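# Close both analyser doors and release them

## Task

Close both of the analyser's doors, then leave both grippers holding nothing and not in contact with either door.

## Robot and tools

Robot: two arms, left_arm and right_arm, each with six revolute joints and a two-finger parallel gripper. left_arm's base is at (-0.037, +0.310, 0) m and right_arm's at (-0.008, -0.360, 0) m; both face roughly +x. All reported positions use one scene frame: origin on the tabletop midway between the arms, +x out over the table, +z up, left_arm on the +y side. The arm names do not correspond to image sides.

Tool execute_actions, argument actions: a list holding at most one item. An empty list [] sends nothing and only reports the state. An item with rows is a movement; an item with only steps is a wait.

Movement: {"rows": [[14 numbers], ...], "steps": n}. There are 1 to 15 rows and steps is 1 to 15 (default 15). Each control step lasts 1/30 s and consumes one row; if rows run out, the final row repeats. Every row is a single list of 14 numbers covering both arms, each in [-1, 1], always all 14 even when one arm stays still. Order: left_arm waist, shoulder, elbow, wrist pitch, wrist yaw, wrist roll, gripper opening; then the same seven for right_arm.

The six joint numbers are offsets, not poses, in scaled joint units: 1.0 equals 1.202 rad (waist), 1.258 rad (shoulder), 1.238 rad (elbow), 2.073 rad (wrist pitch), 2.022 rad (wrist yaw and wrist roll). The offset is counted from the joint angles in the most recent result that printed them; before any such result in a scene, or for later calls within one reply, it is counted from where the arm stands when the action begins. Offsets do not accumulate row to row: every row is measured from that same reference. So an all-zero row pulls the arm back to the reference angles, it is not a pause. Arms can sag under zeros; to hold position, send in the first call of a reply the offsets that reach the desired angles, use zeros afterwards, and enlarge the offset if a joint keeps falling short.

Joint ranges (rad): waist -2.618 to 3.054, shoulder 0.000 to 3.142, elbow 0.000 to 3.142, wrist pitch -1.571 to 1.571, wrist yaw -1.571 to 1.571, wrist roll -2.094 to 2.094. A call that would push any joint more than 0.036 rad outward beyond its range is refused and nothing moves. True limits may differ from these by up to 0.036 rad; commands beyond the true end are clipped there and a "joint sent to its limit" line may appear (possibly for an earlier action). No such line does not prove there is room left.

The seventh number per arm is an absolute opening, not an offset: +1 fully open (pads 0.094 m apart), -1 closed. Between the ends the fingers go to where grip_measured would equal the number. To hold something, command about 0.03 below grip_measured for a firm grip, less for a lighter one. Pad force tops out near 50 to 62 N.

Speed: each joint's target is kept within a lead of its measured angle per step (waist 0.202, shoulder 0.258, elbow 0.238, wrist pitch 0.573, wrist yaw and roll 0.522 rad), and if the targets would move the gripper over 70 mm from where it is, all are scaled back. Big offsets therefore take several actions.

Wait: {"steps": n}, n up to 300, returns after n control steps since the previous result; time you spend replying counts in that. Between calls the arms keep heading for the last row sent until motion has nearly stopped or a step is HELD.

Optional argument pictures (boolean) chooses whether camera images are returned; by default they come every time, from cam_low, cam_left_wrist, cam_right_wrist, each 504x504.

Results: a state line giving each arm's end_effector_position (m) and end_effector_quat_wxyz in the scene frame; that point sits between the finger pads about 1 cm behind the tips, with the fingers along gripper +z and closing along gripper y. Printed positions can be somewhat off, more at long reach. Joint positions and Joint velocities list, per arm, the six joints (rad, rad/s) then pad gap (m, m/s). grip_measured is the opening on the command scale (each gripper may read up to about 1 mm off). "joint command not followed" means the clearance check altered or blocked joint targets on some steps; HELD marks steps where the row was partly or fully not sent. MOTOR HOT warns from 75 °C; OVER-TEMPERATURE FAULT means an arm was stopped (at 90 °C briefly; at 100 °C it goes limp and falls). Avoid long heavy holds.

zoom_image: {"camera": one of cam_low, cam_left_wrist, cam_right_wrist, "region": [x0, y0, x1, y1]} in image pixels from the top-left, at most 504 by 504; gives a closer look at that camera's latest image.

read_manual: optional section "licences"; only returns licence text, no motion.

finished_scene: {"scene": n} ends the current scene (pass its number) irreversibly and grades it; the goal must hold afterwards. Its result gives the next task.

Avoid: arms colliding or pressing on each other, knocking anything off the table, slamming the doors, hard shoves, and dropping things. Occasional disturbances may tug held parts or nudge loose items. Before finishing, open the grippers and back both hands clear of the doors.

Each tool is called after ">>>" as a command line: name --argument value for each argument, lists and objects as JSON in quotes; but a table of rows of numbers goes row by row, as --pt "numbers of a row", without its own name.

## Session

>>> execute_actions --actions '[]'

Scene clock: 0.00 s of 4800.00 s.
left_arm: end_effector_position=(+0.1973, -0.0328, +0.2517) grip_measured=+1.000 end_effector_quat_wxyz=(+0.687, +0.387, +0.605, -0.103) | right_arm: end_effector_position=(+0.1823, -0.2126, +0.2407) grip_measured=+1.000 end_effector_quat_wxyz=(-0.590, +0.699, -0.256, +0.313)
Joint positions: left_arm=[-1.154  1.308  0.602  0.669 -0.437  0.404  0.094] | right_arm=[ 0.592  0.211  0.353 -0.254 -0.281 -1.738  0.094]
Joint velocities: left_arm=[-0.002 -0.002 -0.002  0.007 -0.022 -0.066  0.   ] | right_arm=[-0.002 -0.007  0.012  0.022  0.066 -0.007  0.   ]
Motor temperatures (°C, as the motors report them): left_arm=[17 17 18 20 20 18] | right_arm=[18 20 18 16 18 17]

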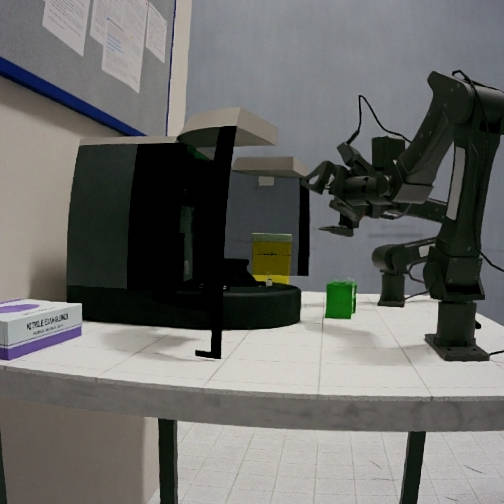

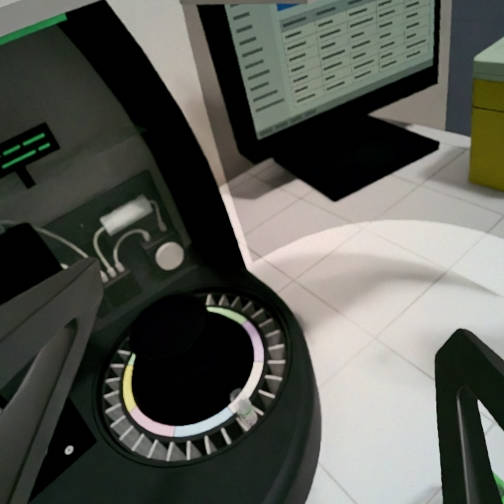

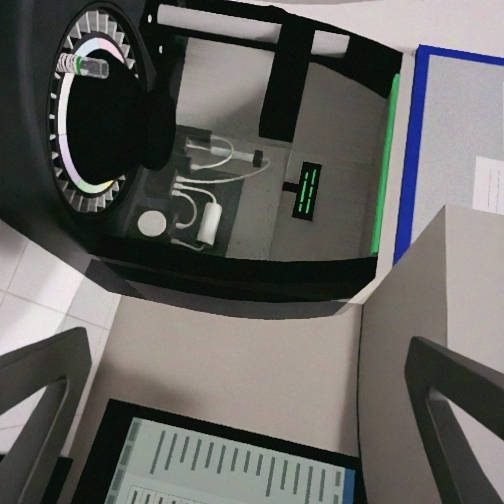

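>>> zoom_image --camera "cam_low" --region '[50, 80, 350, 380]'

>>> zoom_image --camera "cam_low" --region '[160, 90, 320, 250]'

>>> zoom_image --camera "cam_low" --region '[160, 230, 320, 390]'

Region (50, 80, 350, 380) of cam_low's 504x504 image, scaled by 1.680, with more detail than that image has.

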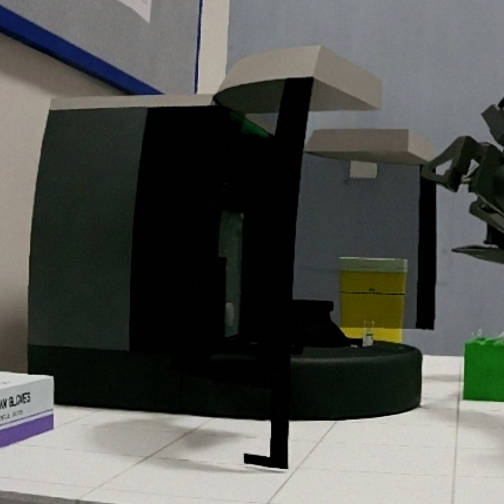

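Region (160, 90, 320, 250) of cam_low's 504x504 image, scaled by 3.150, with more detail than that image has.

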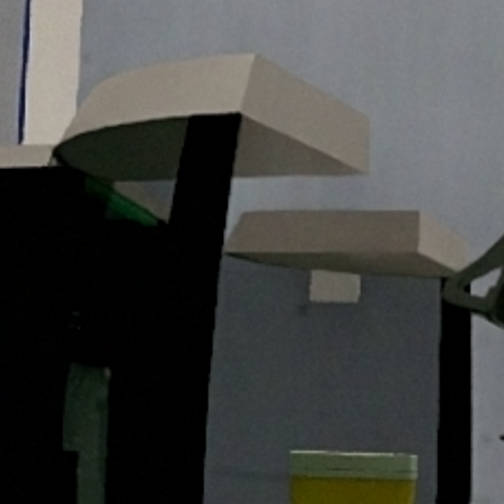

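Region (160, 230, 320, 390) of cam_low's 504x504 image, scaled by 3.150, with more detail than that image has.

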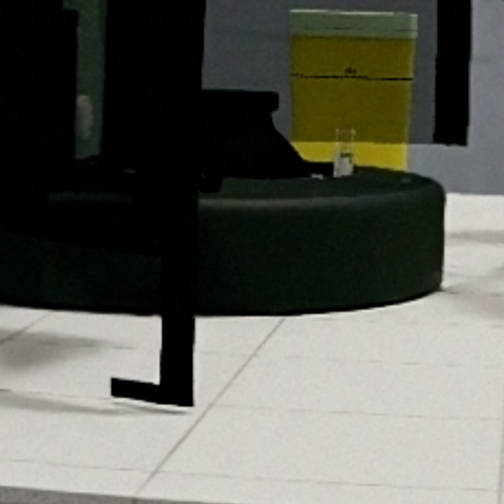

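>>> execute_actions --actions '[{"rows": [[0,-0.324,0.725,-0.612,0.216,-0.2,-1, 0,0,0,0,0,0,-1]], "steps": 15}]' --pictures false

>>> execute_actions --actions '[{"steps": 30}]' --pictures false

Scene clock: 87.10 s of 4800.00 s.
left_arm: end_effector_position=(+0.0792, +0.0639, +0.5493) grip_measured=-0.977 end_effector_quat_wxyz=(+0.650, +0.352, +0.545, -0.396) | right_arm: end_effector_position=(+0.1823, -0.2126, +0.2407) grip_measured=-0.994 end_effector_quat_wxyz=(-0.590, +0.699, -0.256, +0.313)
Joint positions: left_arm=[-1.151  0.898  1.481 -0.424 -0.032  0.03   0.001] | right_arm=[ 0.592  0.211  0.353 -0.254 -0.281 -1.738  0.   ]
Joint velocities: left_arm=[-0.002 -0.339  0.74  -0.227  0.183 -0.198 -0.   ] | right_arm=[-0.012 -0.012  0.012  0.066 -0.022  0.051 -0.001]
Motor temperatures (°C, as the motors report them): left_arm=[17 18 20 26 20 18] | right_arm=[18 20 20 23 18 17]
Steps of this call (steps 1 to 90: nothing new was sent; then 83.60 s passed at rest; steps 91 to 105: all 15 steps of this action). Readings (joint positions):
91: left_arm=[-1.152 1.288 0.622 0.598 -0.396 0.362] | right_arm=[0.592 0.211 0.353 -0.254 -0.281 -1.738]
92: left_arm=[-1.151 1.252 0.656 0.482 -0.339 0.311] | right_arm=[0.592 0.211 0.353 -0.254 -0.281 -1.738]
94: left_arm=[-1.151 1.157 0.743 0.297 -0.247 0.231] | right_arm=[0.592 0.211 0.353 -0.254 -0.281 -1.738]
98: left_arm=[-1.151 0.972 0.988 -0.069 -0.122 0.116] | right_arm=[0.592 0.211 0.353 -0.254 -0.281 -1.738]
105: the state above

Scene clock: 88.10 s of 4800.00 s.
left_arm: end_effector_position=(+0.0749, +0.0639, +0.5207) grip_measured=-0.977 end_effector_quat_wxyz=(+0.604, +0.380, +0.586, -0.385) | right_arm: end_effector_position=(+0.1823, -0.2126, +0.2407) grip_measured=-0.994 end_effector_quat_wxyz=(-0.590, +0.699, -0.256, +0.313)
Joint positions: left_arm=[-1.151  0.898  1.506 -0.583 -0.009  0.007  0.001] | right_arm=[ 0.592  0.211  0.353 -0.254 -0.281 -1.738  0.   ]
Joint velocities: left_arm=[-0.012  0.007  0.002 -0.139  0.022 -0.081  0.   ] | right_arm=[-0.007 -0.012 -0.022 -0.051 -0.022 -0.022  0.002]
Motor temperatures (°C, as the motors report them): left_arm=[17 18 20 26 20 18] | right_arm=[18 20 20 23 18 17]
Steps of this call (steps 1 to 30: the robot went on to your last target). Readings (joint positions):
1: left_arm=[-1.151 0.886 1.498 -0.435 -0.027 0.026] | right_arm=[0.592 0.211 0.353 -0.254 -0.281 -1.738]
2: left_arm=[-1.151 0.876 1.505 -0.447 -0.024 0.022] | right_arm=[0.592 0.211 0.353 -0.254 -0.281 -1.738]
4: left_arm=[-1.151 0.871 1.506 -0.478 -0.019 0.017] | right_arm=[0.592 0.211 0.353 -0.254 -0.281 -1.738]
8: left_arm=[-1.151 0.890 1.506 -0.544 -0.013 0.011] | right_arm=[0.592 0.211 0.353 -0.254 -0.281 -1.738]
30: the state above
All arms were judged still, so your last target was given up. Only a new action makes them travel on or press farther. Fingers that are still opening or closing keep moving.

>>> execute_actions --actions '[{"rows": [[0.04,0,0,0,0,0,-1, 0.02,0,0.04,0,0.01,0.06,-1],[0.08,0,0,0,0,0,-1, 0.04,0,0.08,0,0.02,0.12,-1],[0.12,0,0,0,0,0,-1, 0.06,0,0.12,0,0.03,0.18,-1],[0.16,0,0,0,0,0,-1, 0.08,0,0.16,0,0.04,0.24,-1],[0.2,0,0,0,0,0,-1, 0.1,0,0.2,0,0.05,0.3,-1],[0.24,0,0,0,0,0,-1, 0.12,0,0.24,0,0.06,0.36,-1],[0.28,0,0,0,0,0,-1, 0.14,0,0.28,0,0.07,0.42,-1],[0.32,0,0,0,0,0,-1, 0.15,0,0.32,0,0.08,0.48,-1],[0.36,0,0,0,0,0,-1, 0.15,0,0.36,0,0.09,0.54,-1],[0.4,0,0,0,0,0,-1, 0.15,0,0.4,0,0.1,0.6,-1],[0.44,0,0,0,0,0,-1, 0.15,0,0.44,0,0.11,0.66,-1],[0.48,0,0,0,0,0,-1, 0.15,0,0.48,0,0.12,0.72,-1],[0.51,0,0,0,0,0,-1, 0.15,0,0.5,0,0.13,0.78,-1],[0.53,0,0,0,0,0,-1, 0.15,0,0.5,0,0.139,0.84,-1],[0.54,0,0,0,0,0,-1, 0.15,0,0.5,0,0.139,0.86,-1]], "steps": 15}]' --pictures false

>>> execute_actions --actions '[{"steps": 20}]'

Scene clock: 107.63 s of 4800.00 s.
left_arm: end_effector_position=(+0.1954, +0.1720, +0.5207) grip_measured=-0.977 end_effector_quat_wxyz=(+0.691, +0.187, +0.672, -0.187) | right_arm: end_effector_position=(+0.0879, -0.2715, +0.4903) grip_measured=-0.994 end_effector_quat_wxyz=(+0.850, -0.348, +0.395, -0.006)
Joint positions: left_arm=[-0.544  0.898  1.506 -0.583 -0.01   0.007  0.001] | right_arm=[ 0.758  0.211  0.922 -0.247 -0.09  -0.685  0.   ]
Joint velocities: left_arm=[ 0.73   0.007 -0.012 -0.007 -0.066  0.007  0.   ] | right_arm=[0.046 0.012 0.979 0.462 0.579 2.821 0.001]
Motor temperatures (°C, as the motors report them): left_arm=[17 17 19 26 20 18] | right_arm=[18 20 20 24 18 17]
Steps of this call (steps 1 to 90: nothing new was sent; then 16.03 s passed at rest; steps 91 to 105: all 15 steps of this action). Readings (joint positions):
91: left_arm=[-1.144 0.898 1.506 -0.583 -0.007 0.007] | right_arm=[0.594 0.211 0.354 -0.255 -0.279 -1.723]
92: left_arm=[-1.122 0.898 1.506 -0.583 -0.004 0.007] | right_arm=[0.602 0.211 0.362 -0.260 -0.273 -1.686]
94: left_arm=[-1.043 0.898 1.506 -0.583 -0.003 0.007] | right_arm=[0.637 0.211 0.412 -0.281 -0.253 -1.567]
98: left_arm=[-0.852 0.898 1.506 -0.583 -0.005 0.007] | right_arm=[0.718 0.211 0.589 -0.279 -0.208 -1.271]
105: the state above

Scene clock: 108.30 s of 4800.00 s.
left_arm: end_effector_position=(+0.2001, +0.1803, +0.5207) grip_measured=-0.977 end_effector_quat_wxyz=(+0.694, +0.175, +0.676, -0.175) | right_arm: end_effector_position=(+0.0826, -0.2917, +0.5098) grip_measured=-0.994 end_effector_quat_wxyz=(+0.825, -0.161, +0.474, +0.260)
Joint positions: left_arm=[-0.51   0.898  1.506 -0.583 -0.011  0.007  0.001] | right_arm=[ 0.76   0.211  0.97  -0.238 -0.013 -0.015  0.   ]
Joint velocities: left_arm=[-0.002  0.007 -0.002  0.11  -0.022  0.007  0.   ] | right_arm=[-0.012 -0.017 -0.007 -0.066 -0.022  0.037  0.   ]
Motor temperatures (°C, as the motors report them): left_arm=[17 17 19 26 20 18] | right_arm=[18 20 20 24 18 17]
Steps of this call (steps 1 to 20: the robot went on to your last target). Readings (joint positions):
1: left_arm=[-0.525 0.898 1.506 -0.583 -0.011 0.007] | right_arm=[0.759 0.211 0.949 -0.232 -0.074 -0.587]
2: left_arm=[-0.515 0.898 1.506 -0.583 -0.011 0.007] | right_arm=[0.760 0.211 0.965 -0.219 -0.062 -0.489]
4: left_arm=[-0.510 0.898 1.506 -0.583 -0.011 0.007] | right_arm=[0.760 0.211 0.970 -0.211 -0.044 -0.317]
8: left_arm=[-0.510 0.898 1.506 -0.583 -0.011 0.007] | right_arm=[0.760 0.211 0.970 -0.230 -0.025 -0.133]
20: the state above
camera_calibration (this result's frames):
cam_left_wrist: T_world_to_cam=[[-0.396084, -0.902075, 0.171404, 0.16272], [-0.647555, 0.142076, -0.748657, 0.514236], [0.650992, -0.407524, -0.640417, 0.374114], [0, 0, 0, 1]] pos_world=[0.153901, 0.226185, 0.596684]
cam_right_wrist: T_world_to_cam=[[0.583279, -0.810441, 0.0545023, -0.315433], [0.1258, 0.0238423, -0.991769, 0.536564], [0.802471, 0.585335, 0.11586, 0.151261], [0, 0, 0, 1]] pos_world=[-0.00489682, -0.356972, 0.531814]

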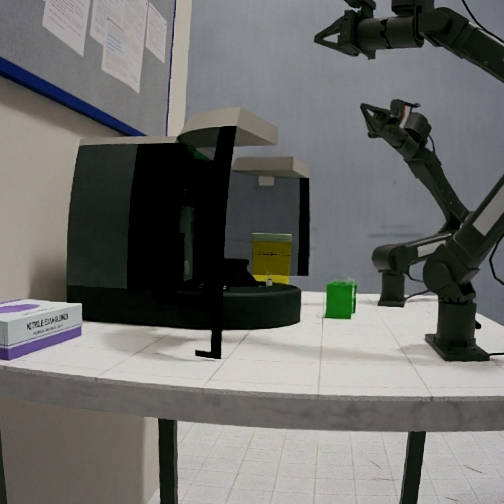

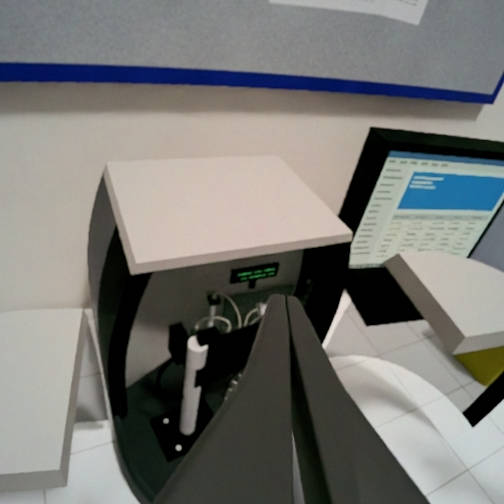

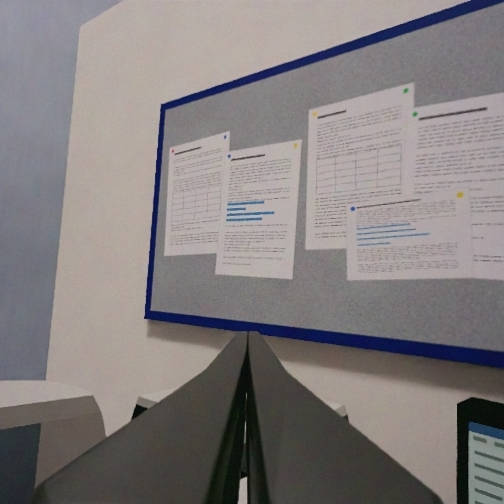

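>>> execute_actions --actions '[{"rows": [[0.04,0,0,0,0,0,1, 0,0,0,-0.04,0,0,1],[0.08,0,0,0,0,0,1, 0,0,0,-0.08,0,0,1],[0.12,0,0,0,0,0,1, 0,0,0,-0.12,0,0,1],[0.16,0,0,0,0,0,1, 0,0,0,-0.16,0,0,1],[0.2,0,0,0,0,0,1, 0,0,0,-0.2,0,0,1],[0.24,0,0,0,0,0,1, 0,0,0,-0.24,0,0,1],[0.28,0,0,0,0,0,1, 0,0,0,-0.28,0,0,1],[0.32,0,0,0,0,0,1, 0,0,0,-0.32,0,0,1],[0.36,0,0,0,0,0,1, 0,0,0,-0.36,0,0,1],[0.4,0,0,0,0,0,1, 0,0,0,-0.4,0,0,1],[0.44,0,0,0,0,0,1, 0,0,0,-0.44,0,0,1],[0.48,0,0,0,0,0,1, 0,0,0,-0.47,0,0,1],[0.51,0,0,0,0,0,1, 0,0,0,-0.49,0,0,1],[0.53,0,0,0,0,0,1, 0,0,0,-0.5,0,0,1],[0.54,0,0,-0.05,0,0,1, 0,0,0,-0.5,0,0,1]], "steps": 15}]' --pictures false

>>> execute_actions --actions '[{"steps": 20}]'

Scene clock: 161.50 s of 4800.00 s.
left_arm: end_effector_position=(+0.2318, +0.3391, +0.5190) grip_measured=+1.000 end_effector_quat_wxyz=(+0.713, -0.035, +0.700, +0.041) | right_arm: end_effector_position=(+0.0996, -0.2798, +0.3095) grip_measured=+1.000 end_effector_quat_wxyz=(+0.560, -0.252, +0.768, +0.181)
Joint positions: left_arm=[ 0.097  0.898  1.506 -0.59  -0.011  0.007  0.094] | right_arm=[ 0.76   0.211  0.97  -1.072 -0.012 -0.008  0.094]
Joint velocities: left_arm=[ 0.755 -0.007 -0.012 -0.3   -0.081  0.007  0.   ] | right_arm=[ 0.002  0.022 -0.017 -1.502  0.037 -0.139  0.   ]
Motor temperatures (°C, as the motors report them): left_arm=[17 17 19 28 20 18] | right_arm=[18 21 20 23 18 17]
Steps of this call (steps 1 to 30: the robot went on to your last target; steps 31 to 90: nothing new was sent; then 49.70 s passed at rest; steps 91 to 105: all 15 steps of this action). Readings (joint positions):
91: left_arm=[-0.503 0.898 1.506 -0.583 -0.008 0.007] | right_arm=[0.760 0.211 0.970 -0.244 -0.012 -0.006]
92: left_arm=[-0.480 0.898 1.506 -0.583 -0.006 0.007] | right_arm=[0.760 0.211 0.970 -0.261 -0.012 -0.007]
94: left_arm=[-0.401 0.898 1.506 -0.583 -0.005 0.007] | right_arm=[0.760 0.211 0.970 -0.334 -0.012 -0.007]
98: left_arm=[-0.211 0.898 1.506 -0.583 -0.006 0.007] | right_arm=[0.760 0.211 0.970 -0.580 -0.012 -0.008]
105: the state above

Scene clock: 162.17 s of 4800.00 s.
left_arm: end_effector_position=(+0.2301, +0.3485, +0.4992) grip_measured=+1.000 end_effector_quat_wxyz=(+0.683, -0.049, +0.727, +0.052) | right_arm: end_effector_position=(+0.0847, -0.2904, +0.2671) grip_measured=+1.000 end_effector_quat_wxyz=(+0.485, -0.268, +0.817, +0.158)
Joint positions: left_arm=[ 0.132  0.898  1.506 -0.669 -0.013  0.007  0.094] | right_arm=[ 0.76   0.211  0.97  -1.258 -0.012 -0.008  0.094]
Joint velocities: left_arm=[ 0.007  0.012  0.002  0.022  0.007 -0.022  0.   ] | right_arm=[-0.002 -0.002  0.012 -0.051 -0.037 -0.037  0.   ]
Motor temperatures (°C, as the motors report them): left_arm=[17 17 19 28 20 18] | right_arm=[18 21 20 23 18 17]
Steps of this call (steps 1 to 20: the robot went on to your last target). Readings (joint positions):
1: left_arm=[0.116 0.898 1.506 -0.603 -0.013 0.007] | right_arm=[0.760 0.211 0.970 -1.116 -0.012 -0.008]
2: left_arm=[0.126 0.898 1.506 -0.617 -0.013 0.007] | right_arm=[0.760 0.211 0.970 -1.149 -0.012 -0.008]
4: left_arm=[0.131 0.898 1.506 -0.640 -0.013 0.007] | right_arm=[0.760 0.211 0.970 -1.194 -0.012 -0.008]
8: left_arm=[0.132 0.898 1.506 -0.659 -0.013 0.007] | right_arm=[0.760 0.211 0.970 -1.237 -0.012 -0.008]
20: the state above
camera_calibration (this result's frames):
cam_left_wrist: T_world_to_cam=[[0.238335, -0.957509, 0.162397, 0.207791], [-0.664962, -0.282761, -0.691283, 0.617177], [0.707829, 0.0567689, -0.704099, 0.266274], [0, 0, 0, 1]] pos_world=[0.172398, 0.358359, 0.580382]
cam_right_wrist: T_world_to_cam=[[0.615873, -0.78764, 0.0180098, -0.288745], [-0.612179, -0.492815, -0.618361, 0.108227], [0.495922, 0.369807, -0.785687, 0.381088], [0, 0, 0, 1]] pos_world=[0.0550949, -0.31502, 0.37154]

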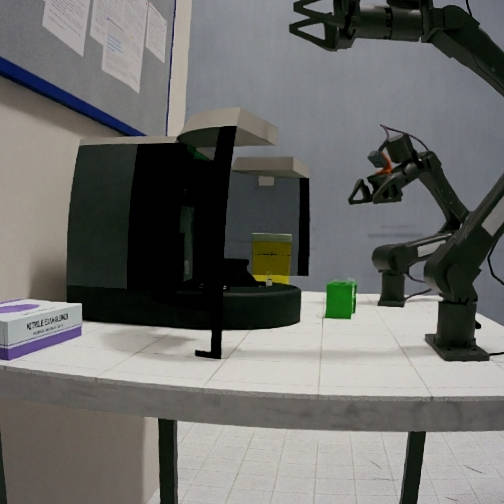

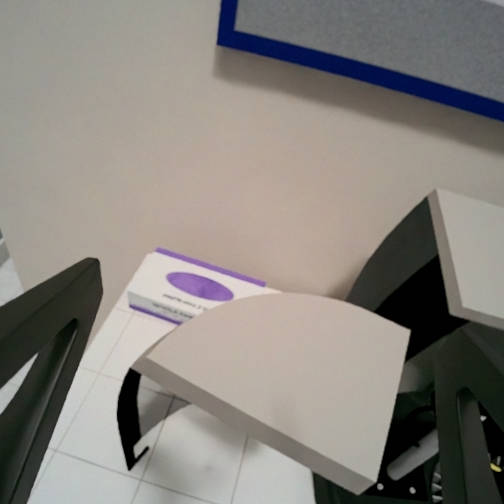

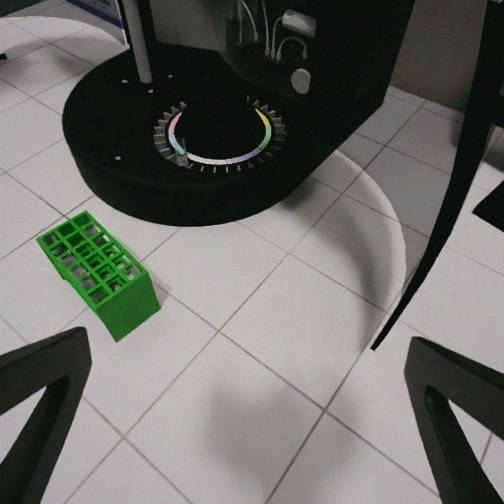

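>>> execute_actions --actions '[{"rows": [[0.03,0,0,0.01,0.03,0,-1, -0.03,0,0,0.02,-0.03,0,-1],[0.07,0,0,0.02,0.07,0,-1, -0.08,0,0,0.04,-0.07,0,-1],[0.12,0,0,0.04,0.12,0,-1, -0.14,0,0,0.07,-0.12,0,-1],[0.17,0,0,0.06,0.17,0,-1, -0.21,0,0,0.1,-0.17,0,-1],[0.23,0,0,0.08,0.22,0,-1, -0.28,0,0,0.13,-0.22,0,-1],[0.29,0,0,0.1,0.27,0,-1, -0.35,0,0,0.16,-0.27,0,-1],[0.35,0,0,0.12,0.32,0,-1, -0.42,0,0,0.19,-0.32,0,-1],[0.41,0,0,0.14,0.37,0,-1, -0.49,0,0,0.22,-0.37,0,-1],[0.47,0,0,0.16,0.42,0,-1, -0.56,0,0,0.25,-0.42,0,-1],[0.53,0,0,0.18,0.47,0,-1, -0.63,0,0,0.28,-0.47,0,-1],[0.59,0,0,0.2,0.52,0,-1, -0.7,0,0,0.31,-0.52,0,-1],[0.64,0,0,0.22,0.57,0,-1, -0.78,0,0,0.34,-0.57,0,-1],[0.69,0,0,0.24,0.62,0,-1, -0.86,0,0,0.37,-0.61,0,-1],[0.73,0,0,0.24,0.67,0,-1, -0.93,0,0,0.39,-0.64,0,-1],[0.764,0,0,0.24,0.707,0,-1, -1.0,0,0,0.4,-0.653,0,-1]], "steps": 15}]' --pictures false

>>> execute_actions --actions '[{"steps": 15}]' --pictures false

Scene clock: 282.67 s of 4800.00 s.
left_arm: end_effector_position=(+0.1877, +0.3708, +0.5666) grip_measured=-0.977 end_effector_quat_wxyz=(+0.760, +0.115, +0.635, +0.080) | right_arm: end_effector_position=(+0.0950, -0.2329, +0.4067) grip_measured=-0.994 end_effector_quat_wxyz=(+0.697, -0.277, +0.625, +0.218)
Joint positions: left_arm=[ 0.966  0.898  1.506 -0.285  1.015  0.007  0.001] | right_arm=[-0.152  0.211  0.97  -0.634 -1.012 -0.008  0.   ]
Joint velocities: left_arm=[ 1.448  0.012 -0.007  0.828  2.659  0.095 -0.   ] | right_arm=[-2.083 -0.002 -0.012  1.516 -2.073 -0.007 -0.   ]
Motor temperatures (°C, as the motors report them): left_arm=[17 17 20 29 20 18] | right_arm=[18 21 20 26 18 17]
From where the robot then was, a joint's target lay farther than a number of 1.0 reaches, so one or more steps of this call were cut to that.
Steps of this call (steps 1 to 15: the robot went on to your last target; steps 16 to 90: nothing new was sent; then 117.00 s passed at rest; steps 91 to 105: all 15 steps of this action). Readings (joint positions):
91: left_arm=[0.137 0.898 1.506 -0.669 -0.004 0.007] | right_arm=[0.756 0.211 0.970 -1.256 -0.018 -0.008]
92: left_arm=[0.156 0.898 1.506 -0.667 0.019 0.007] | right_arm=[0.739 0.211 0.970 -1.248 -0.038 -0.008]
94: left_arm=[0.240 0.898 1.506 -0.645 0.105 0.007] | right_arm=[0.642 0.211 0.970 -1.205 -0.122 -0.008]
98: left_arm=[0.502 0.898 1.506 -0.538 0.384 0.007] | right_arm=[0.354 0.211 0.970 -1.033 -0.402 -0.008]
105: the state above

Scene clock: 283.17 s of 4800.00 s.
left_arm: end_effector_position=(+0.1708, +0.3199, +0.5555) grip_measured=-0.977 end_effector_quat_wxyz=(+0.731, +0.266, +0.628, +0.018) | right_arm: end_effector_position=(+0.0926, -0.2193, +0.4225) grip_measured=-0.994 end_effector_quat_wxyz=(+0.718, -0.346, +0.583, +0.158)
Joint positions: left_arm=[ 1.042  0.898  1.506 -0.185  1.402  0.007  0.001] | right_arm=[-0.432  0.211  0.97  -0.439 -1.314 -0.008  0.   ]
Joint velocities: left_arm=[-0.007  0.007  0.017 -0.037  0.066 -0.007 -0.001] | right_arm=[-0.007  0.002 -0.002  0.037 -0.139  0.022 -0.   ]
Motor temperatures (°C, as the motors report them): left_arm=[17 17 20 29 20 18] | right_arm=[18 21 20 26 18 17]
Steps of this call (steps 1 to 15: the robot went on to your last target). Readings (joint positions):
1: left_arm=[1.004 0.898 1.506 -0.262 1.094 0.007] | right_arm=[-0.224 0.211 0.970 -0.589 -1.076 -0.008]
2: left_arm=[1.025 0.898 1.506 -0.245 1.157 0.007] | right_arm=[-0.296 0.211 0.970 -0.554 -1.127 -0.008]
4: left_arm=[1.039 0.898 1.506 -0.222 1.250 0.007] | right_arm=[-0.402 0.211 0.970 -0.507 -1.196 -0.008]
8: left_arm=[1.042 0.898 1.506 -0.197 1.349 0.007] | right_arm=[-0.432 0.211 0.970 -0.462 -1.271 -0.008]
15: the state above

>>> execute_actions --actions '[{"rows": [[0,0.02,-0.01,0.03,0.007,0,-1, -0.05,0.0,0,0.03,-0.009,0,-1],[0,0.05,-0.03,0.07,0.007,0,-1, -0.11,0.01,0,0.07,-0.009,0,-1],[0,0.09,-0.06,0.11,0.007,0,-1, -0.17,0.03,-0.01,0.11,-0.009,0,-1],[0,0.14,-0.09,0.15,0.007,0,-1, -0.23,0.07,-0.03,0.15,-0.009,0,-1],[0,0.19,-0.12,0.19,0.007,0,-1, -0.29,0.12,-0.06,0.2,-0.009,0,-1],[0,0.24,-0.16,0.23,0.007,0,-1, -0.33,0.18,-0.1,0.25,-0.009,0,-1],[0,0.29,-0.2,0.27,0.007,0,-1, -0.348,0.24,-0.14,0.3,-0.009,0,-1],[0,0.34,-0.24,0.31,0.007,0,-1, -0.348,0.3,-0.18,0.35,-0.009,0,-1],[0,0.39,-0.28,0.35,0.007,0,-1, -0.348,0.36,-0.23,0.39,-0.009,0,-1],[0,0.44,-0.32,0.39,0.007,0,-1, -0.348,0.42,-0.28,0.43,-0.009,0,-1],[0,0.49,-0.36,0.43,0.007,0,-1, -0.348,0.48,-0.33,0.47,-0.009,0,-1],[0,0.54,-0.4,0.46,0.007,0,-1, -0.348,0.53,-0.38,0.5,-0.009,0,-1],[0,0.58,-0.44,0.48,0.007,0,-1, -0.348,0.57,-0.43,0.52,-0.009,0,-1],[0,0.61,-0.48,0.491,0.007,0,-1, -0.348,0.605,-0.47,0.526,-0.009,0,-1],[0,0.634,-0.519,0.491,0.007,0,-1, -0.348,0.626,-0.502,0.526,-0.009,0,-1]], "steps": 15}]' --pictures false

>>> execute_actions --actions '[{"steps": 20}]'

Scene clock: 297.63 s of 4800.00 s.
left_arm: end_effector_position=(+0.2710, +0.4896, +0.4106) grip_measured=-0.977 end_effector_quat_wxyz=(+0.717, +0.216, +0.661, -0.052) | right_arm: end_effector_position=(+0.2394, -0.4137, +0.3554) grip_measured=-0.994 end_effector_quat_wxyz=(+0.724, -0.204, +0.657, +0.051)
Joint positions: left_arm=[1.042 1.362 1.165 0.434 1.425 0.007 0.001] | right_arm=[-0.828  0.74   0.633  0.335 -1.337 -0.008  0.   ]
Joint velocities: left_arm=[-0.002  1.414 -1.082  1.253 -0.066 -0.007 -0.   ] | right_arm=[-0.061  1.8   -1.35   1.385  0.037 -0.022 -0.   ]
Motor temperatures (°C, as the motors report them): left_arm=[17 17 19 28 20 18] | right_arm=[18 21 20 25 18 17]
Steps of this call (steps 1 to 30: the robot went on to your last target; steps 31 to 90: nothing new was sent; then 10.97 s passed at rest; steps 91 to 105: all 15 steps of this action). Readings (joint positions):
91: left_arm=[1.042 0.899 1.506 -0.177 1.416 0.007] | right_arm=[-0.439 0.211 0.970 -0.428 -1.326 -0.008]
92: left_arm=[1.042 0.904 1.504 -0.155 1.418 0.007] | right_arm=[-0.466 0.211 0.970 -0.409 -1.328 -0.008]
94: left_arm=[1.042 0.933 1.487 -0.066 1.424 0.007] | right_arm=[-0.578 0.220 0.970 -0.331 -1.333 -0.008]
98: left_arm=[1.042 1.055 1.412 0.092 1.427 0.007] | right_arm=[-0.775 0.350 0.924 -0.090 -1.340 -0.008]
105: the state above

Scene clock: 298.30 s of 4800.00 s.
left_arm: end_effector_position=(+0.2951, +0.5314, +0.2264) grip_measured=-0.977 end_effector_quat_wxyz=(+0.689, +0.114, +0.701, -0.146) | right_arm: end_effector_position=(+0.2596, -0.4490, +0.2286) grip_measured=-0.994 end_effector_quat_wxyz=(+0.690, -0.108, +0.703, +0.133)
Joint positions: left_arm=[1.042 1.709 0.841 0.813 1.411 0.007 0.001] | right_arm=[-0.84   1.018  0.33   0.641 -1.325 -0.008  0.   ]
Joint velocities: left_arm=[-0.007  0.007 -0.007  0.066 -0.022 -0.037  0.001] | right_arm=[-0.002  0.012 -0.007  0.081 -0.007 -0.037 -0.001]
Motor temperatures (°C, as the motors report them): left_arm=[17 17 19 28 20 18] | right_arm=[18 21 20 25 18 17]
Steps of this call (steps 1 to 20: the robot went on to your last target). Readings (joint positions):
1: left_arm=[1.042 1.412 1.127 0.473 1.424 0.007] | right_arm=[-0.830 0.803 0.586 0.377 -1.335 -0.008]
2: left_arm=[1.042 1.462 1.089 0.508 1.423 0.007] | right_arm=[-0.832 0.864 0.536 0.417 -1.333 -0.008]
4: left_arm=[1.042 1.563 1.009 0.578 1.419 0.007] | right_arm=[-0.838 0.965 0.424 0.489 -1.327 -0.008]
8: left_arm=[1.042 1.729 0.863 0.684 1.412 0.007] | right_arm=[-0.840 1.018 0.330 0.533 -1.325 -0.008]
20: the state above
camera_calibration (this result's frames):
cam_left_wrist: T_world_to_cam=[[-0.266947, -0.937933, 0.221407, 0.537095], [-0.698288, 0.0299142, -0.715191, 0.372585], [0.664178, -0.345525, -0.662933, 0.235178], [0, 0, 0, 1]] pos_world=[0.247347, 0.573874, 0.30346]
cam_right_wrist: T_world_to_cam=[[0.354074, -0.93518, -0.00836395, -0.512978], [-0.380463, -0.135868, -0.914761, 0.28122], [0.85433, 0.327075, -0.403909, 0.123211], [0, 0, 0, 1]] pos_world=[0.183363, -0.481817, 0.302725]

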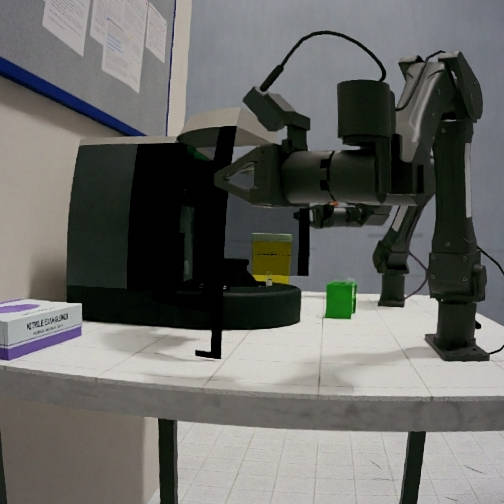

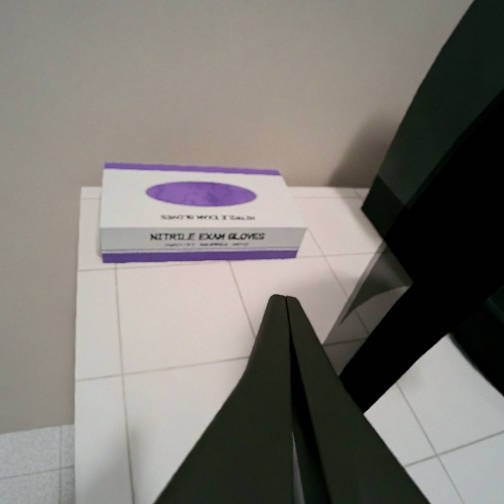

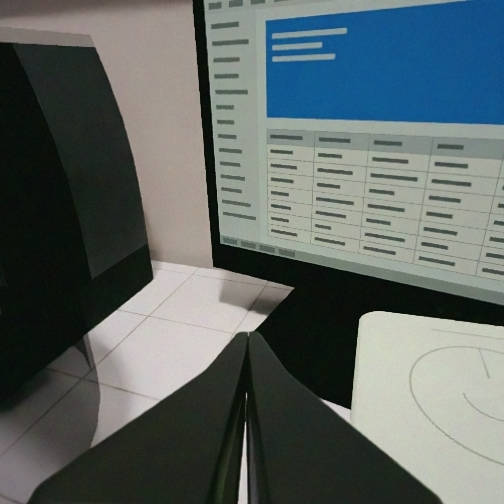

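>>> execute_actions --actions '[{"rows": [[-0.01,0,0,0.01,0,0,-1, 0.02,0,0,0.01,0,0,-1],[-0.02,0,0,0.02,0,0,-1, 0.04,0,0,0.02,0,0,-1],[-0.03,0,0,0.03,0,0,-1, 0.065,0,0,0.03,0,0,-1],[-0.04,0,0,0.03,0,0,-1, 0.09,0,0,0.03,0,0,-1],[-0.05,0,0,0.03,0,0,-1, 0.115,0,0,0.03,0,0,-1],[-0.06,0,0,0.03,0,0,-1, 0.14,0,0,0.03,0,0,-1],[-0.07,0,0,0.03,0,0,-1, 0.165,0,0,0.03,0,0,-1],[-0.08,0,0,0.03,0,0,-1, 0.19,0,0,0.03,0,0,-1],[-0.09,0,0,0.03,0,0,-1, 0.21,0,0,0.03,0,0,-1],[-0.1,0,0,0.03,0,0,-1, 0.23,0,0,0.03,0,0,-1],[-0.11,0,0,0.03,0,0,-1, 0.25,0,0,0.03,0,0,-1],[-0.12,0,0,0.03,0,0,-1, 0.27,0,0,0.03,0,0,-1],[-0.125,0,0,0.03,0,0,-1, 0.285,0,0,0.03,0,0,-1],[-0.13,0,0,0.03,0,0,-1, 0.295,0,0,0.03,0,0,-1],[-0.13,0,0,0.03,0,0,-1, 0.3,0,0,0.03,0,0,-1]], "steps": 15}]' --pictures false

>>> execute_actions --actions '[{"steps": 10}]'

Scene clock: 308.90 s of 4800.00 s.
left_arm: end_effector_position=(+0.3239, +0.4806, +0.2313) grip_measured=-0.977 end_effector_quat_wxyz=(+0.683, +0.182, +0.684, -0.180) | right_arm: end_effector_position=(+0.2740, -0.3568, +0.2349) grip_measured=-0.994 end_effector_quat_wxyz=(+0.670, -0.239, +0.665, +0.229)
Joint positions: left_arm=[0.896 1.709 0.841 0.862 1.411 0.007 0.001] | right_arm=[-0.508  1.018  0.33   0.697 -1.325 -0.008  0.   ]
Joint velocities: left_arm=[-0.183 -0.002  0.002  0.051  0.022 -0.066 -0.001] | right_arm=[ 0.379 -0.017  0.017 -0.007  0.022 -0.007  0.   ]
Motor temperatures (°C, as the motors report them): left_arm=[17 18 20 28 20 18] | right_arm=[18 21 20 25 18 17]
Steps of this call (steps 1 to 30: the robot went on to your last target; steps 31 to 90: nothing new was sent; then 7.10 s passed at rest; steps 91 to 105: all 15 steps of this action). Readings (joint positions):
91: left_arm=[1.042 1.709 0.841 0.822 1.411 0.007] | right_arm=[-0.839 1.018 0.330 0.649 -1.325 -0.008]
92: left_arm=[1.040 1.709 0.841 0.825 1.411 0.007] | right_arm=[-0.831 1.018 0.330 0.652 -1.325 -0.008]
94: left_arm=[1.026 1.709 0.841 0.837 1.411 0.007] | right_arm=[-0.792 1.018 0.330 0.668 -1.325 -0.008]
98: left_arm=[0.975 1.709 0.841 0.854 1.411 0.007] | right_arm=[-0.673 1.018 0.330 0.687 -1.325 -0.008]
105: the state above

Scene clock: 309.23 s of 4800.00 s.
left_arm: end_effector_position=(+0.3252, +0.4780, +0.2315) grip_measured=-0.977 end_effector_quat_wxyz=(+0.683, +0.185, +0.683, -0.182) | right_arm: end_effector_position=(+0.2739, -0.3521, +0.2352) grip_measured=-0.994 end_effector_quat_wxyz=(+0.668, -0.245, +0.662, +0.234)
Joint positions: left_arm=[0.888 1.709 0.841 0.864 1.411 0.007 0.001] | right_arm=[-0.491  1.018  0.33   0.699 -1.325 -0.008  0.   ]
Joint velocities: left_arm=[-0.002  0.002 -0.012  0.007 -0.051 -0.007  0.001] | right_arm=[ 0.012 -0.012 -0.002 -0.007 -0.022 -0.022 -0.001]
Motor temperatures (°C, as the motors report them): left_arm=[17 18 20 28 20 18] | right_arm=[18 21 20 25 18 17]
Steps of this call (steps 1 to 10: the robot went on to your last target). Readings (joint positions):
1: left_arm=[0.891 1.709 0.841 0.863 1.411 0.007] | right_arm=[-0.498 1.018 0.330 0.697 -1.325 -0.008]
2: left_arm=[0.889 1.709 0.841 0.863 1.411 0.007] | right_arm=[-0.493 1.018 0.330 0.698 -1.325 -0.008]
4: left_arm=[0.888 1.709 0.841 0.864 1.411 0.007] | right_arm=[-0.491 1.018 0.330 0.699 -1.325 -0.008]
8: left_arm=[0.888 1.709 0.841 0.864 1.411 0.007] | right_arm=[-0.491 1.018 0.330 0.699 -1.325 -0.008]
10: the state above
camera_calibration (this result's frames):
cam_left_wrist: T_world_to_cam=[[-0.413835, -0.893857, 0.172512, 0.53192], [-0.661937, 0.165362, -0.731092, 0.32592], [0.624965, -0.416743, -0.66011, 0.246268], [0, 0, 0, 1]] pos_world=[0.281956, 0.524196, 0.309079]
cam_right_wrist: T_world_to_cam=[[0.651341, -0.757258, 0.0481254, -0.459421], [-0.268312, -0.289182, -0.918903, 0.222136], [0.709763, 0.585606, -0.391538, 0.209661], [0, 0, 0, 1]] pos_world=[0.210032, -0.406441, 0.308321]

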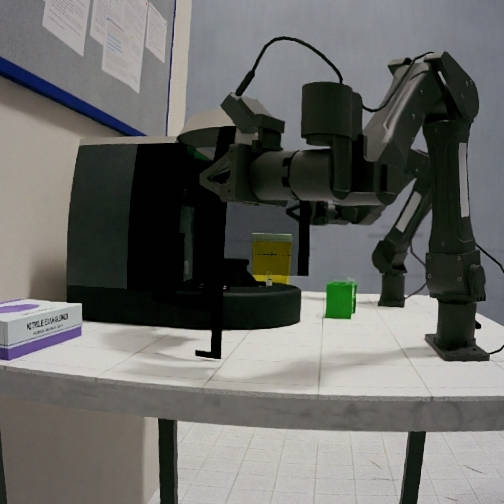

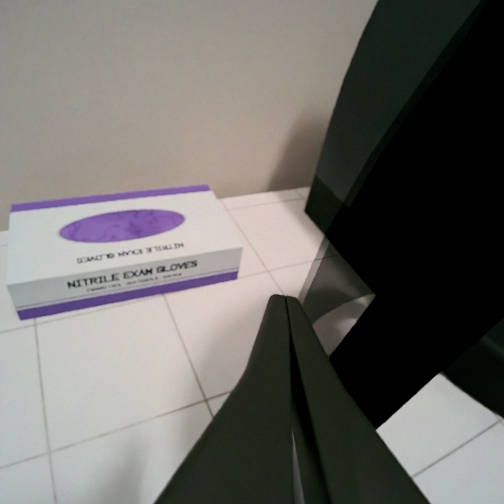

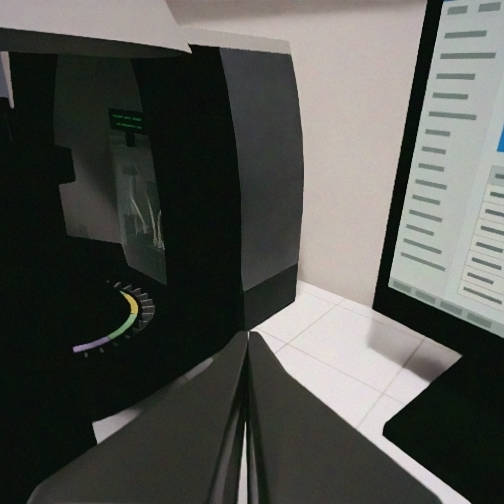

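>>> execute_actions --actions '[{"rows": [[-0.006,0,0,0,0,0,-1, 0.009,0,0,0,0,0,-1],[-0.012,0,0,0,0,0,-1, 0.018,0,0,0,0,0,-1],[-0.018,0,0,0,0,0,-1, 0.027,0,0,0,0,0,-1],[-0.024,0,0,0,0,0,-1, 0.036,0,0,0,0,0,-1],[-0.03,0,0,0,0,0,-1, 0.045,0,0,0,0,0,-1],[-0.036,0,0,0,0,0,-1, 0.054,0,0,0,0,0,-1],[-0.042,0,0,0,0,0,-1, 0.063,0,0,0,0,0,-1],[-0.048,0,0,0,0,0,-1, 0.072,0,0,0,0,0,-1],[-0.054,0,0,0,0,0,-1, 0.081,0,0,0,0,0,-1],[-0.06,0,0,0,0,0,-1, 0.09,0,0,0,0,0,-1],[-0.066,0,0,0,0,0,-1, 0.099,0,0,0,0,0,-1],[-0.072,0,0,0,0,0,-1, 0.108,0,0,0,0,0,-1],[-0.078,0,0,0,0,0,-1, 0.117,0,0,0,0,0,-1],[-0.084,0,0,0,0,0,-1, 0.126,0,0,0,0,0,-1],[-0.09,0,0,0,0,0,-1, 0.135,0,0,0,0,0,-1]], "steps": 15}]' --pictures false

>>> execute_actions --actions '[{"rows": [[-0.015,0,0,0,0,0,-1, 0.025,0,0,0,0,0,-1],[-0.018,0,0,0,0,0,-1, 0.032,0,0,0,0,0,-1],[-0.021,0,0,0,0,0,-1, 0.039,0,0,0,0,0,-1],[-0.024,0,0,0,0,0,-1, 0.046,0,0,0,0,0,-1],[-0.027,0,0,0,0,0,-1, 0.053,0,0,0,0,0,-1],[-0.03,0,0,0,0,0,-1, 0.06,0,0,0,0,0,-1],[-0.033,0,0,0,0,0,-1, 0.067,0,0,0,0,0,-1],[-0.036,0,0,0,0,0,-1, 0.074,0,0,0,0,0,-1],[-0.039,0,0,0,0,0,-1, 0.081,0,0,0,0,0,-1],[-0.04,0,0,0,0,0,-1, 0.088,0,0,0,0,0,-1],[-0.04,0,0,0,0,0,-1, 0.095,0,0,0,0,0,-1],[-0.04,0,0,0,0,0,-1, 0.1,0,0,0,0,0,-1]], "steps": 15}]'

Scene clock: 325.37 s of 4800.00 s.
left_arm: end_effector_position=(+0.3386, +0.4466, +0.2315) grip_measured=-0.977 end_effector_quat_wxyz=(+0.675, +0.213, +0.675, -0.210) | right_arm: end_effector_position=(+0.2712, -0.3166, +0.2353) grip_measured=-0.995 end_effector_quat_wxyz=(+0.653, -0.286, +0.646, +0.274)
Joint positions: left_arm=[0.802 1.709 0.841 0.864 1.408 0.007 0.001] | right_arm=[-0.362  1.018  0.33   0.7   -1.32  -0.008  0.   ]
Joint velocities: left_arm=[-0.149 -0.022 -0.002  0.007 -0.007 -0.007 -0.   ] | right_arm=[ 0.217  0.007  0.007  0.051  0.11  -0.081 -0.001]
Motor temperatures (°C, as the motors report them): left_arm=[17 18 20 28 20 18] | right_arm=[18 20 20 25 18 17]
Steps of this call (steps 1 to 30: the robot went on to your last target; steps 31 to 90: nothing new was sent; then 12.63 s passed at rest; steps 91 to 105: all 15 steps of this action). Readings (joint positions):
91: left_arm=[0.888 1.709 0.841 0.864 1.411 0.007] | right_arm=[-0.491 1.018 0.330 0.699 -1.325 -0.008]
92: left_arm=[0.888 1.709 0.841 0.864 1.411 0.007] | right_arm=[-0.489 1.018 0.330 0.699 -1.325 -0.008]
94: left_arm=[0.882 1.709 0.841 0.864 1.411 0.007] | right_arm=[-0.477 1.018 0.330 0.699 -1.325 -0.008]
98: left_arm=[0.852 1.709 0.841 0.864 1.411 0.007] | right_arm=[-0.434 1.018 0.330 0.699 -1.325 -0.008]
105: the state above

Scene clock: 325.87 s of 4800.00 s.
left_arm: end_effector_position=(+0.3437, +0.4323, +0.2315) grip_measured=-0.977 end_effector_quat_wxyz=(+0.671, +0.225, +0.671, -0.223) | right_arm: end_effector_position=(+0.2667, -0.2894, +0.2353) grip_measured=-0.995 end_effector_quat_wxyz=(+0.640, -0.315, +0.632, +0.304)
Joint positions: left_arm=[0.764 1.709 0.841 0.864 1.407 0.007 0.001] | right_arm=[-0.26   1.018  0.33   0.7   -1.309 -0.008  0.   ]
Joint velocities: left_arm=[-0.002  0.007 -0.012  0.037 -0.022  0.007  0.   ] | right_arm=[ 0.017 -0.012  0.012 -0.007 -0.007 -0.022  0.001]
Motor temperatures (°C, as the motors report them): left_arm=[17 18 20 28 20 18] | right_arm=[18 20 20 25 18 17]
Steps of this call (steps 1 to 15: all 15 steps of this action). Readings (joint positions):
1: left_arm=[0.798 1.709 0.841 0.864 1.408 0.007] | right_arm=[-0.355 1.018 0.330 0.700 -1.319 -0.008]
2: left_arm=[0.794 1.709 0.841 0.864 1.408 0.007] | right_arm=[-0.350 1.018 0.330 0.700 -1.317 -0.008]
4: left_arm=[0.789 1.709 0.841 0.864 1.408 0.007] | right_arm=[-0.339 1.018 0.330 0.700 -1.313 -0.008]
8: left_arm=[0.777 1.709 0.841 0.864 1.407 0.007] | right_arm=[-0.306 1.018 0.330 0.700 -1.310 -0.008]
15: the state above
camera_calibration (this result's frames):
cam_left_wrist: T_world_to_cam=[[-0.51768, -0.838003, 0.172507, 0.510312], [-0.637443, 0.243287, -0.73108, 0.303678], [0.570678, -0.488429, -0.660124, 0.265248], [0, 0, 0, 1]] pos_world=[0.306385, 0.483317, 0.309077]
cam_right_wrist: T_world_to_cam=[[0.797958, -0.600732, 0.0488265, -0.401263], [-0.199681, -0.339933, -0.919007, 0.205462], [0.568674, 0.723579, -0.391207, 0.25561], [0, 0, 0, 1]] pos_world=[0.215859, -0.356162, 0.30841]

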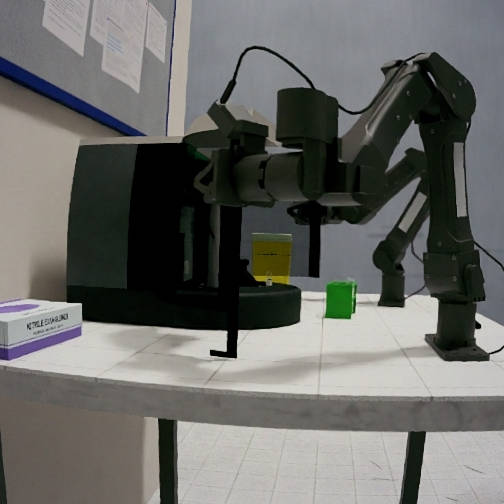

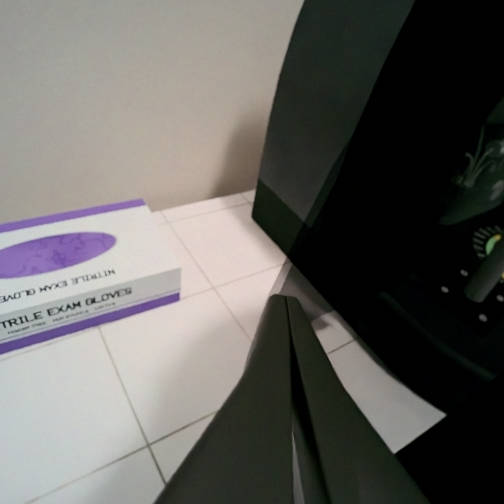

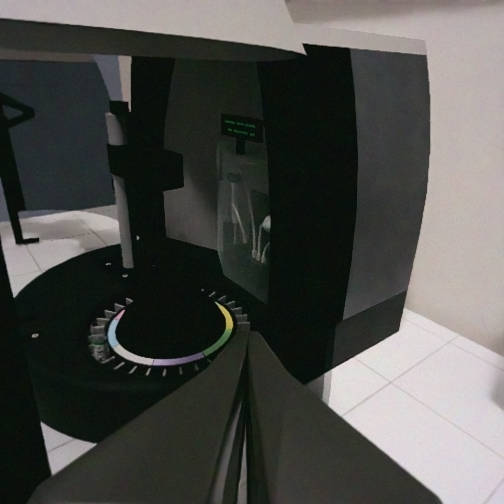

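>>> execute_actions --actions '[{"rows": [[0,-0.015,-0.013,-0.001,0,0,-1, 0.02,0,0,0,0,0,-1],[0,-0.03,-0.025,-0.002,0,0,-1, 0.032,0,0,0,0,0,-1],[0,-0.045,-0.038,-0.003,0,0,-1, 0.044,0,0,0,0,0,-1],[0,-0.06,-0.051,-0.004,0,0,-1, 0.056,0,0,0,0,0,-1],[0,-0.075,-0.063,-0.005,0,0,-1, 0.068,0,0,0,0,0,-1],[0,-0.09,-0.076,-0.006,0,0,-1, 0.08,0,0,0,0,0,-1],[0,-0.105,-0.089,-0.007,0,0,-1, 0.092,0,0,0,0,0,-1],[0,-0.12,-0.101,-0.008,0,0,-1, 0.104,0,0,0,0,0,-1],[0,-0.135,-0.114,-0.009,0,0,-1, 0.116,0,0,0,0,0,-1],[0,-0.15,-0.127,-0.01,0,0,-1, 0.128,0,0,0,0,0,-1],[0,-0.165,-0.139,-0.012,0,0,-1, 0.14,0,0,0,0,0,-1],[0,-0.18,-0.152,-0.013,0,0,-1, 0.152,0,0,0,0,0,-1],[0,-0.195,-0.165,-0.015,0,0,-1, 0.164,0,0,0,0,0,-1],[0,-0.21,-0.177,-0.016,0,0,-1, 0.176,0,0,0,0,0,-1],[0,-0.223,-0.19,-0.017,0,0,-1, 0.188,0,0,0,0,0,-1]], "steps": 15}]' --pictures false

>>> execute_actions --actions '[{"steps": 8}]'

Scene clock: 347.57 s of 4800.00 s.
left_arm: end_effector_position=(+0.3051, +0.3961, +0.2449) grip_measured=-0.977 end_effector_quat_wxyz=(+0.678, +0.232, +0.666, -0.207) | right_arm: end_effector_position=(+0.2506, -0.2411, +0.2354) grip_measured=-0.995 end_effector_quat_wxyz=(+0.611, -0.369, +0.602, +0.358)
Joint positions: left_arm=[0.764 1.478 0.65  0.86  1.395 0.007 0.001] | right_arm=[-0.076  1.018  0.33   0.701 -1.299 -0.008  0.   ]
Joint velocities: left_arm=[-0.002 -0.54  -0.442 -0.11  -0.081  0.007 -0.   ] | right_arm=[ 0.393 -0.022 -0.007  0.022 -0.007 -0.007  0.   ]
Motor temperatures (°C, as the motors report them): left_arm=[17 19 20 27 20 18] | right_arm=[18 20 20 25 18 17]
Steps of this call (steps 1 to 15: the robot went on to your last target; steps 16 to 90: nothing new was sent; then 18.20 s passed at rest; steps 91 to 105: all 15 steps of this action). Readings (joint positions):
91: left_arm=[0.764 1.709 0.841 0.864 1.407 0.007] | right_arm=[-0.259 1.018 0.330 0.700 -1.308 -0.008]
92: left_arm=[0.764 1.707 0.839 0.864 1.405 0.007] | right_arm=[-0.256 1.018 0.330 0.700 -1.305 -0.008]
94: left_arm=[0.764 1.690 0.821 0.864 1.400 0.007] | right_arm=[-0.237 1.018 0.330 0.700 -1.301 -0.008]
98: left_arm=[0.764 1.616 0.757 0.864 1.398 0.007] | right_arm=[-0.178 1.018 0.330 0.701 -1.299 -0.008]
105: the state above

Scene clock: 347.83 s of 4800.00 s.
left_arm: end_effector_position=(+0.2991, +0.3902, +0.2452) grip_measured=-0.977 end_effector_quat_wxyz=(+0.678, +0.233, +0.665, -0.208) | right_arm: end_effector_position=(+0.2475, -0.2344, +0.2354) grip_measured=-0.995 end_effector_quat_wxyz=(+0.606, -0.377, +0.597, +0.366)
Joint positions: left_arm=[0.764 1.444 0.622 0.855 1.397 0.007 0.001] | right_arm=[-0.05   1.018  0.33   0.701 -1.299 -0.008  0.   ]
Joint velocities: left_arm=[-0.012  0.002 -0.007 -0.007  0.095  0.007 -0.   ] | right_arm=[ 0.022 -0.022 -0.022 -0.125  0.051 -0.007  0.001]
Motor temperatures (°C, as the motors report them): left_arm=[17 19 20 27 20 18] | right_arm=[18 20 20 25 18 17]
Steps of this call (steps 1 to 8: the robot went on to your last target). Readings (joint positions):
1: left_arm=[0.764 1.462 0.637 0.859 1.395 0.007] | right_arm=[-0.063 1.018 0.330 0.701 -1.299 -0.008]
2: left_arm=[0.764 1.451 0.628 0.859 1.396 0.007] | right_arm=[-0.055 1.018 0.330 0.701 -1.299 -0.008]
4: left_arm=[0.764 1.444 0.622 0.858 1.397 0.007] | right_arm=[-0.050 1.018 0.330 0.701 -1.299 -0.008]
8: the state above
camera_calibration (this result's frames):
cam_left_wrist: T_world_to_cam=[[-0.513483, -0.847059, 0.13721, 0.460485], [-0.620138, 0.255795, -0.741618, 0.288006], [0.593097, -0.465897, -0.65664, 0.262894], [0, 0, 0, 1]] pos_world=[0.259133, 0.438869, 0.323034]
cam_right_wrist: T_world_to_cam=[[0.90148, -0.429977, 0.0495366, -0.338561], [-0.127355, -0.372895, -0.919092, 0.194825], [0.413661, 0.822234, -0.390917, 0.288196], [0, 0, 0, 1]] pos_world=[0.210803, -0.309889, 0.308494]

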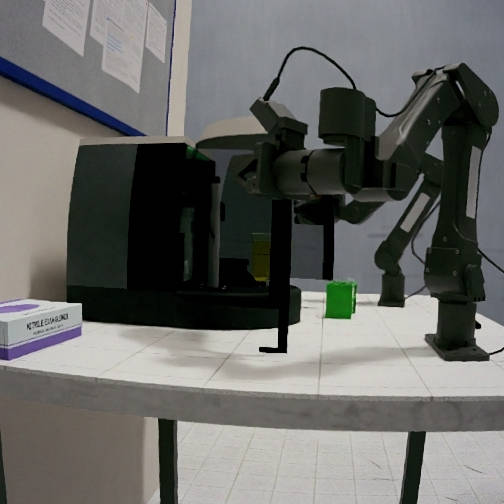

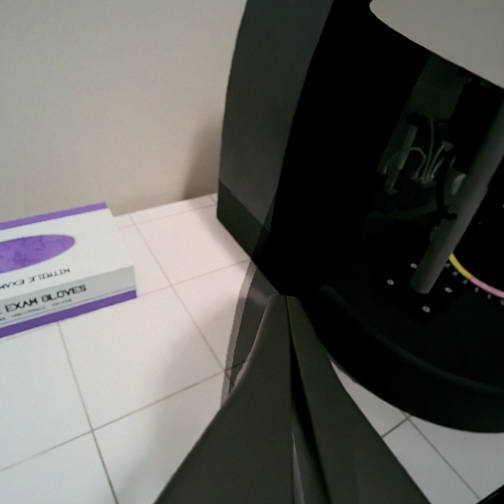

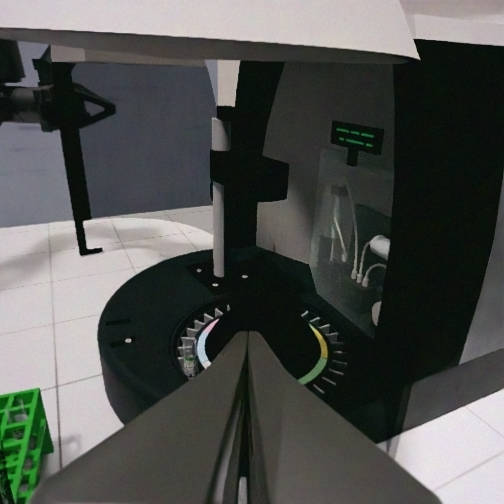

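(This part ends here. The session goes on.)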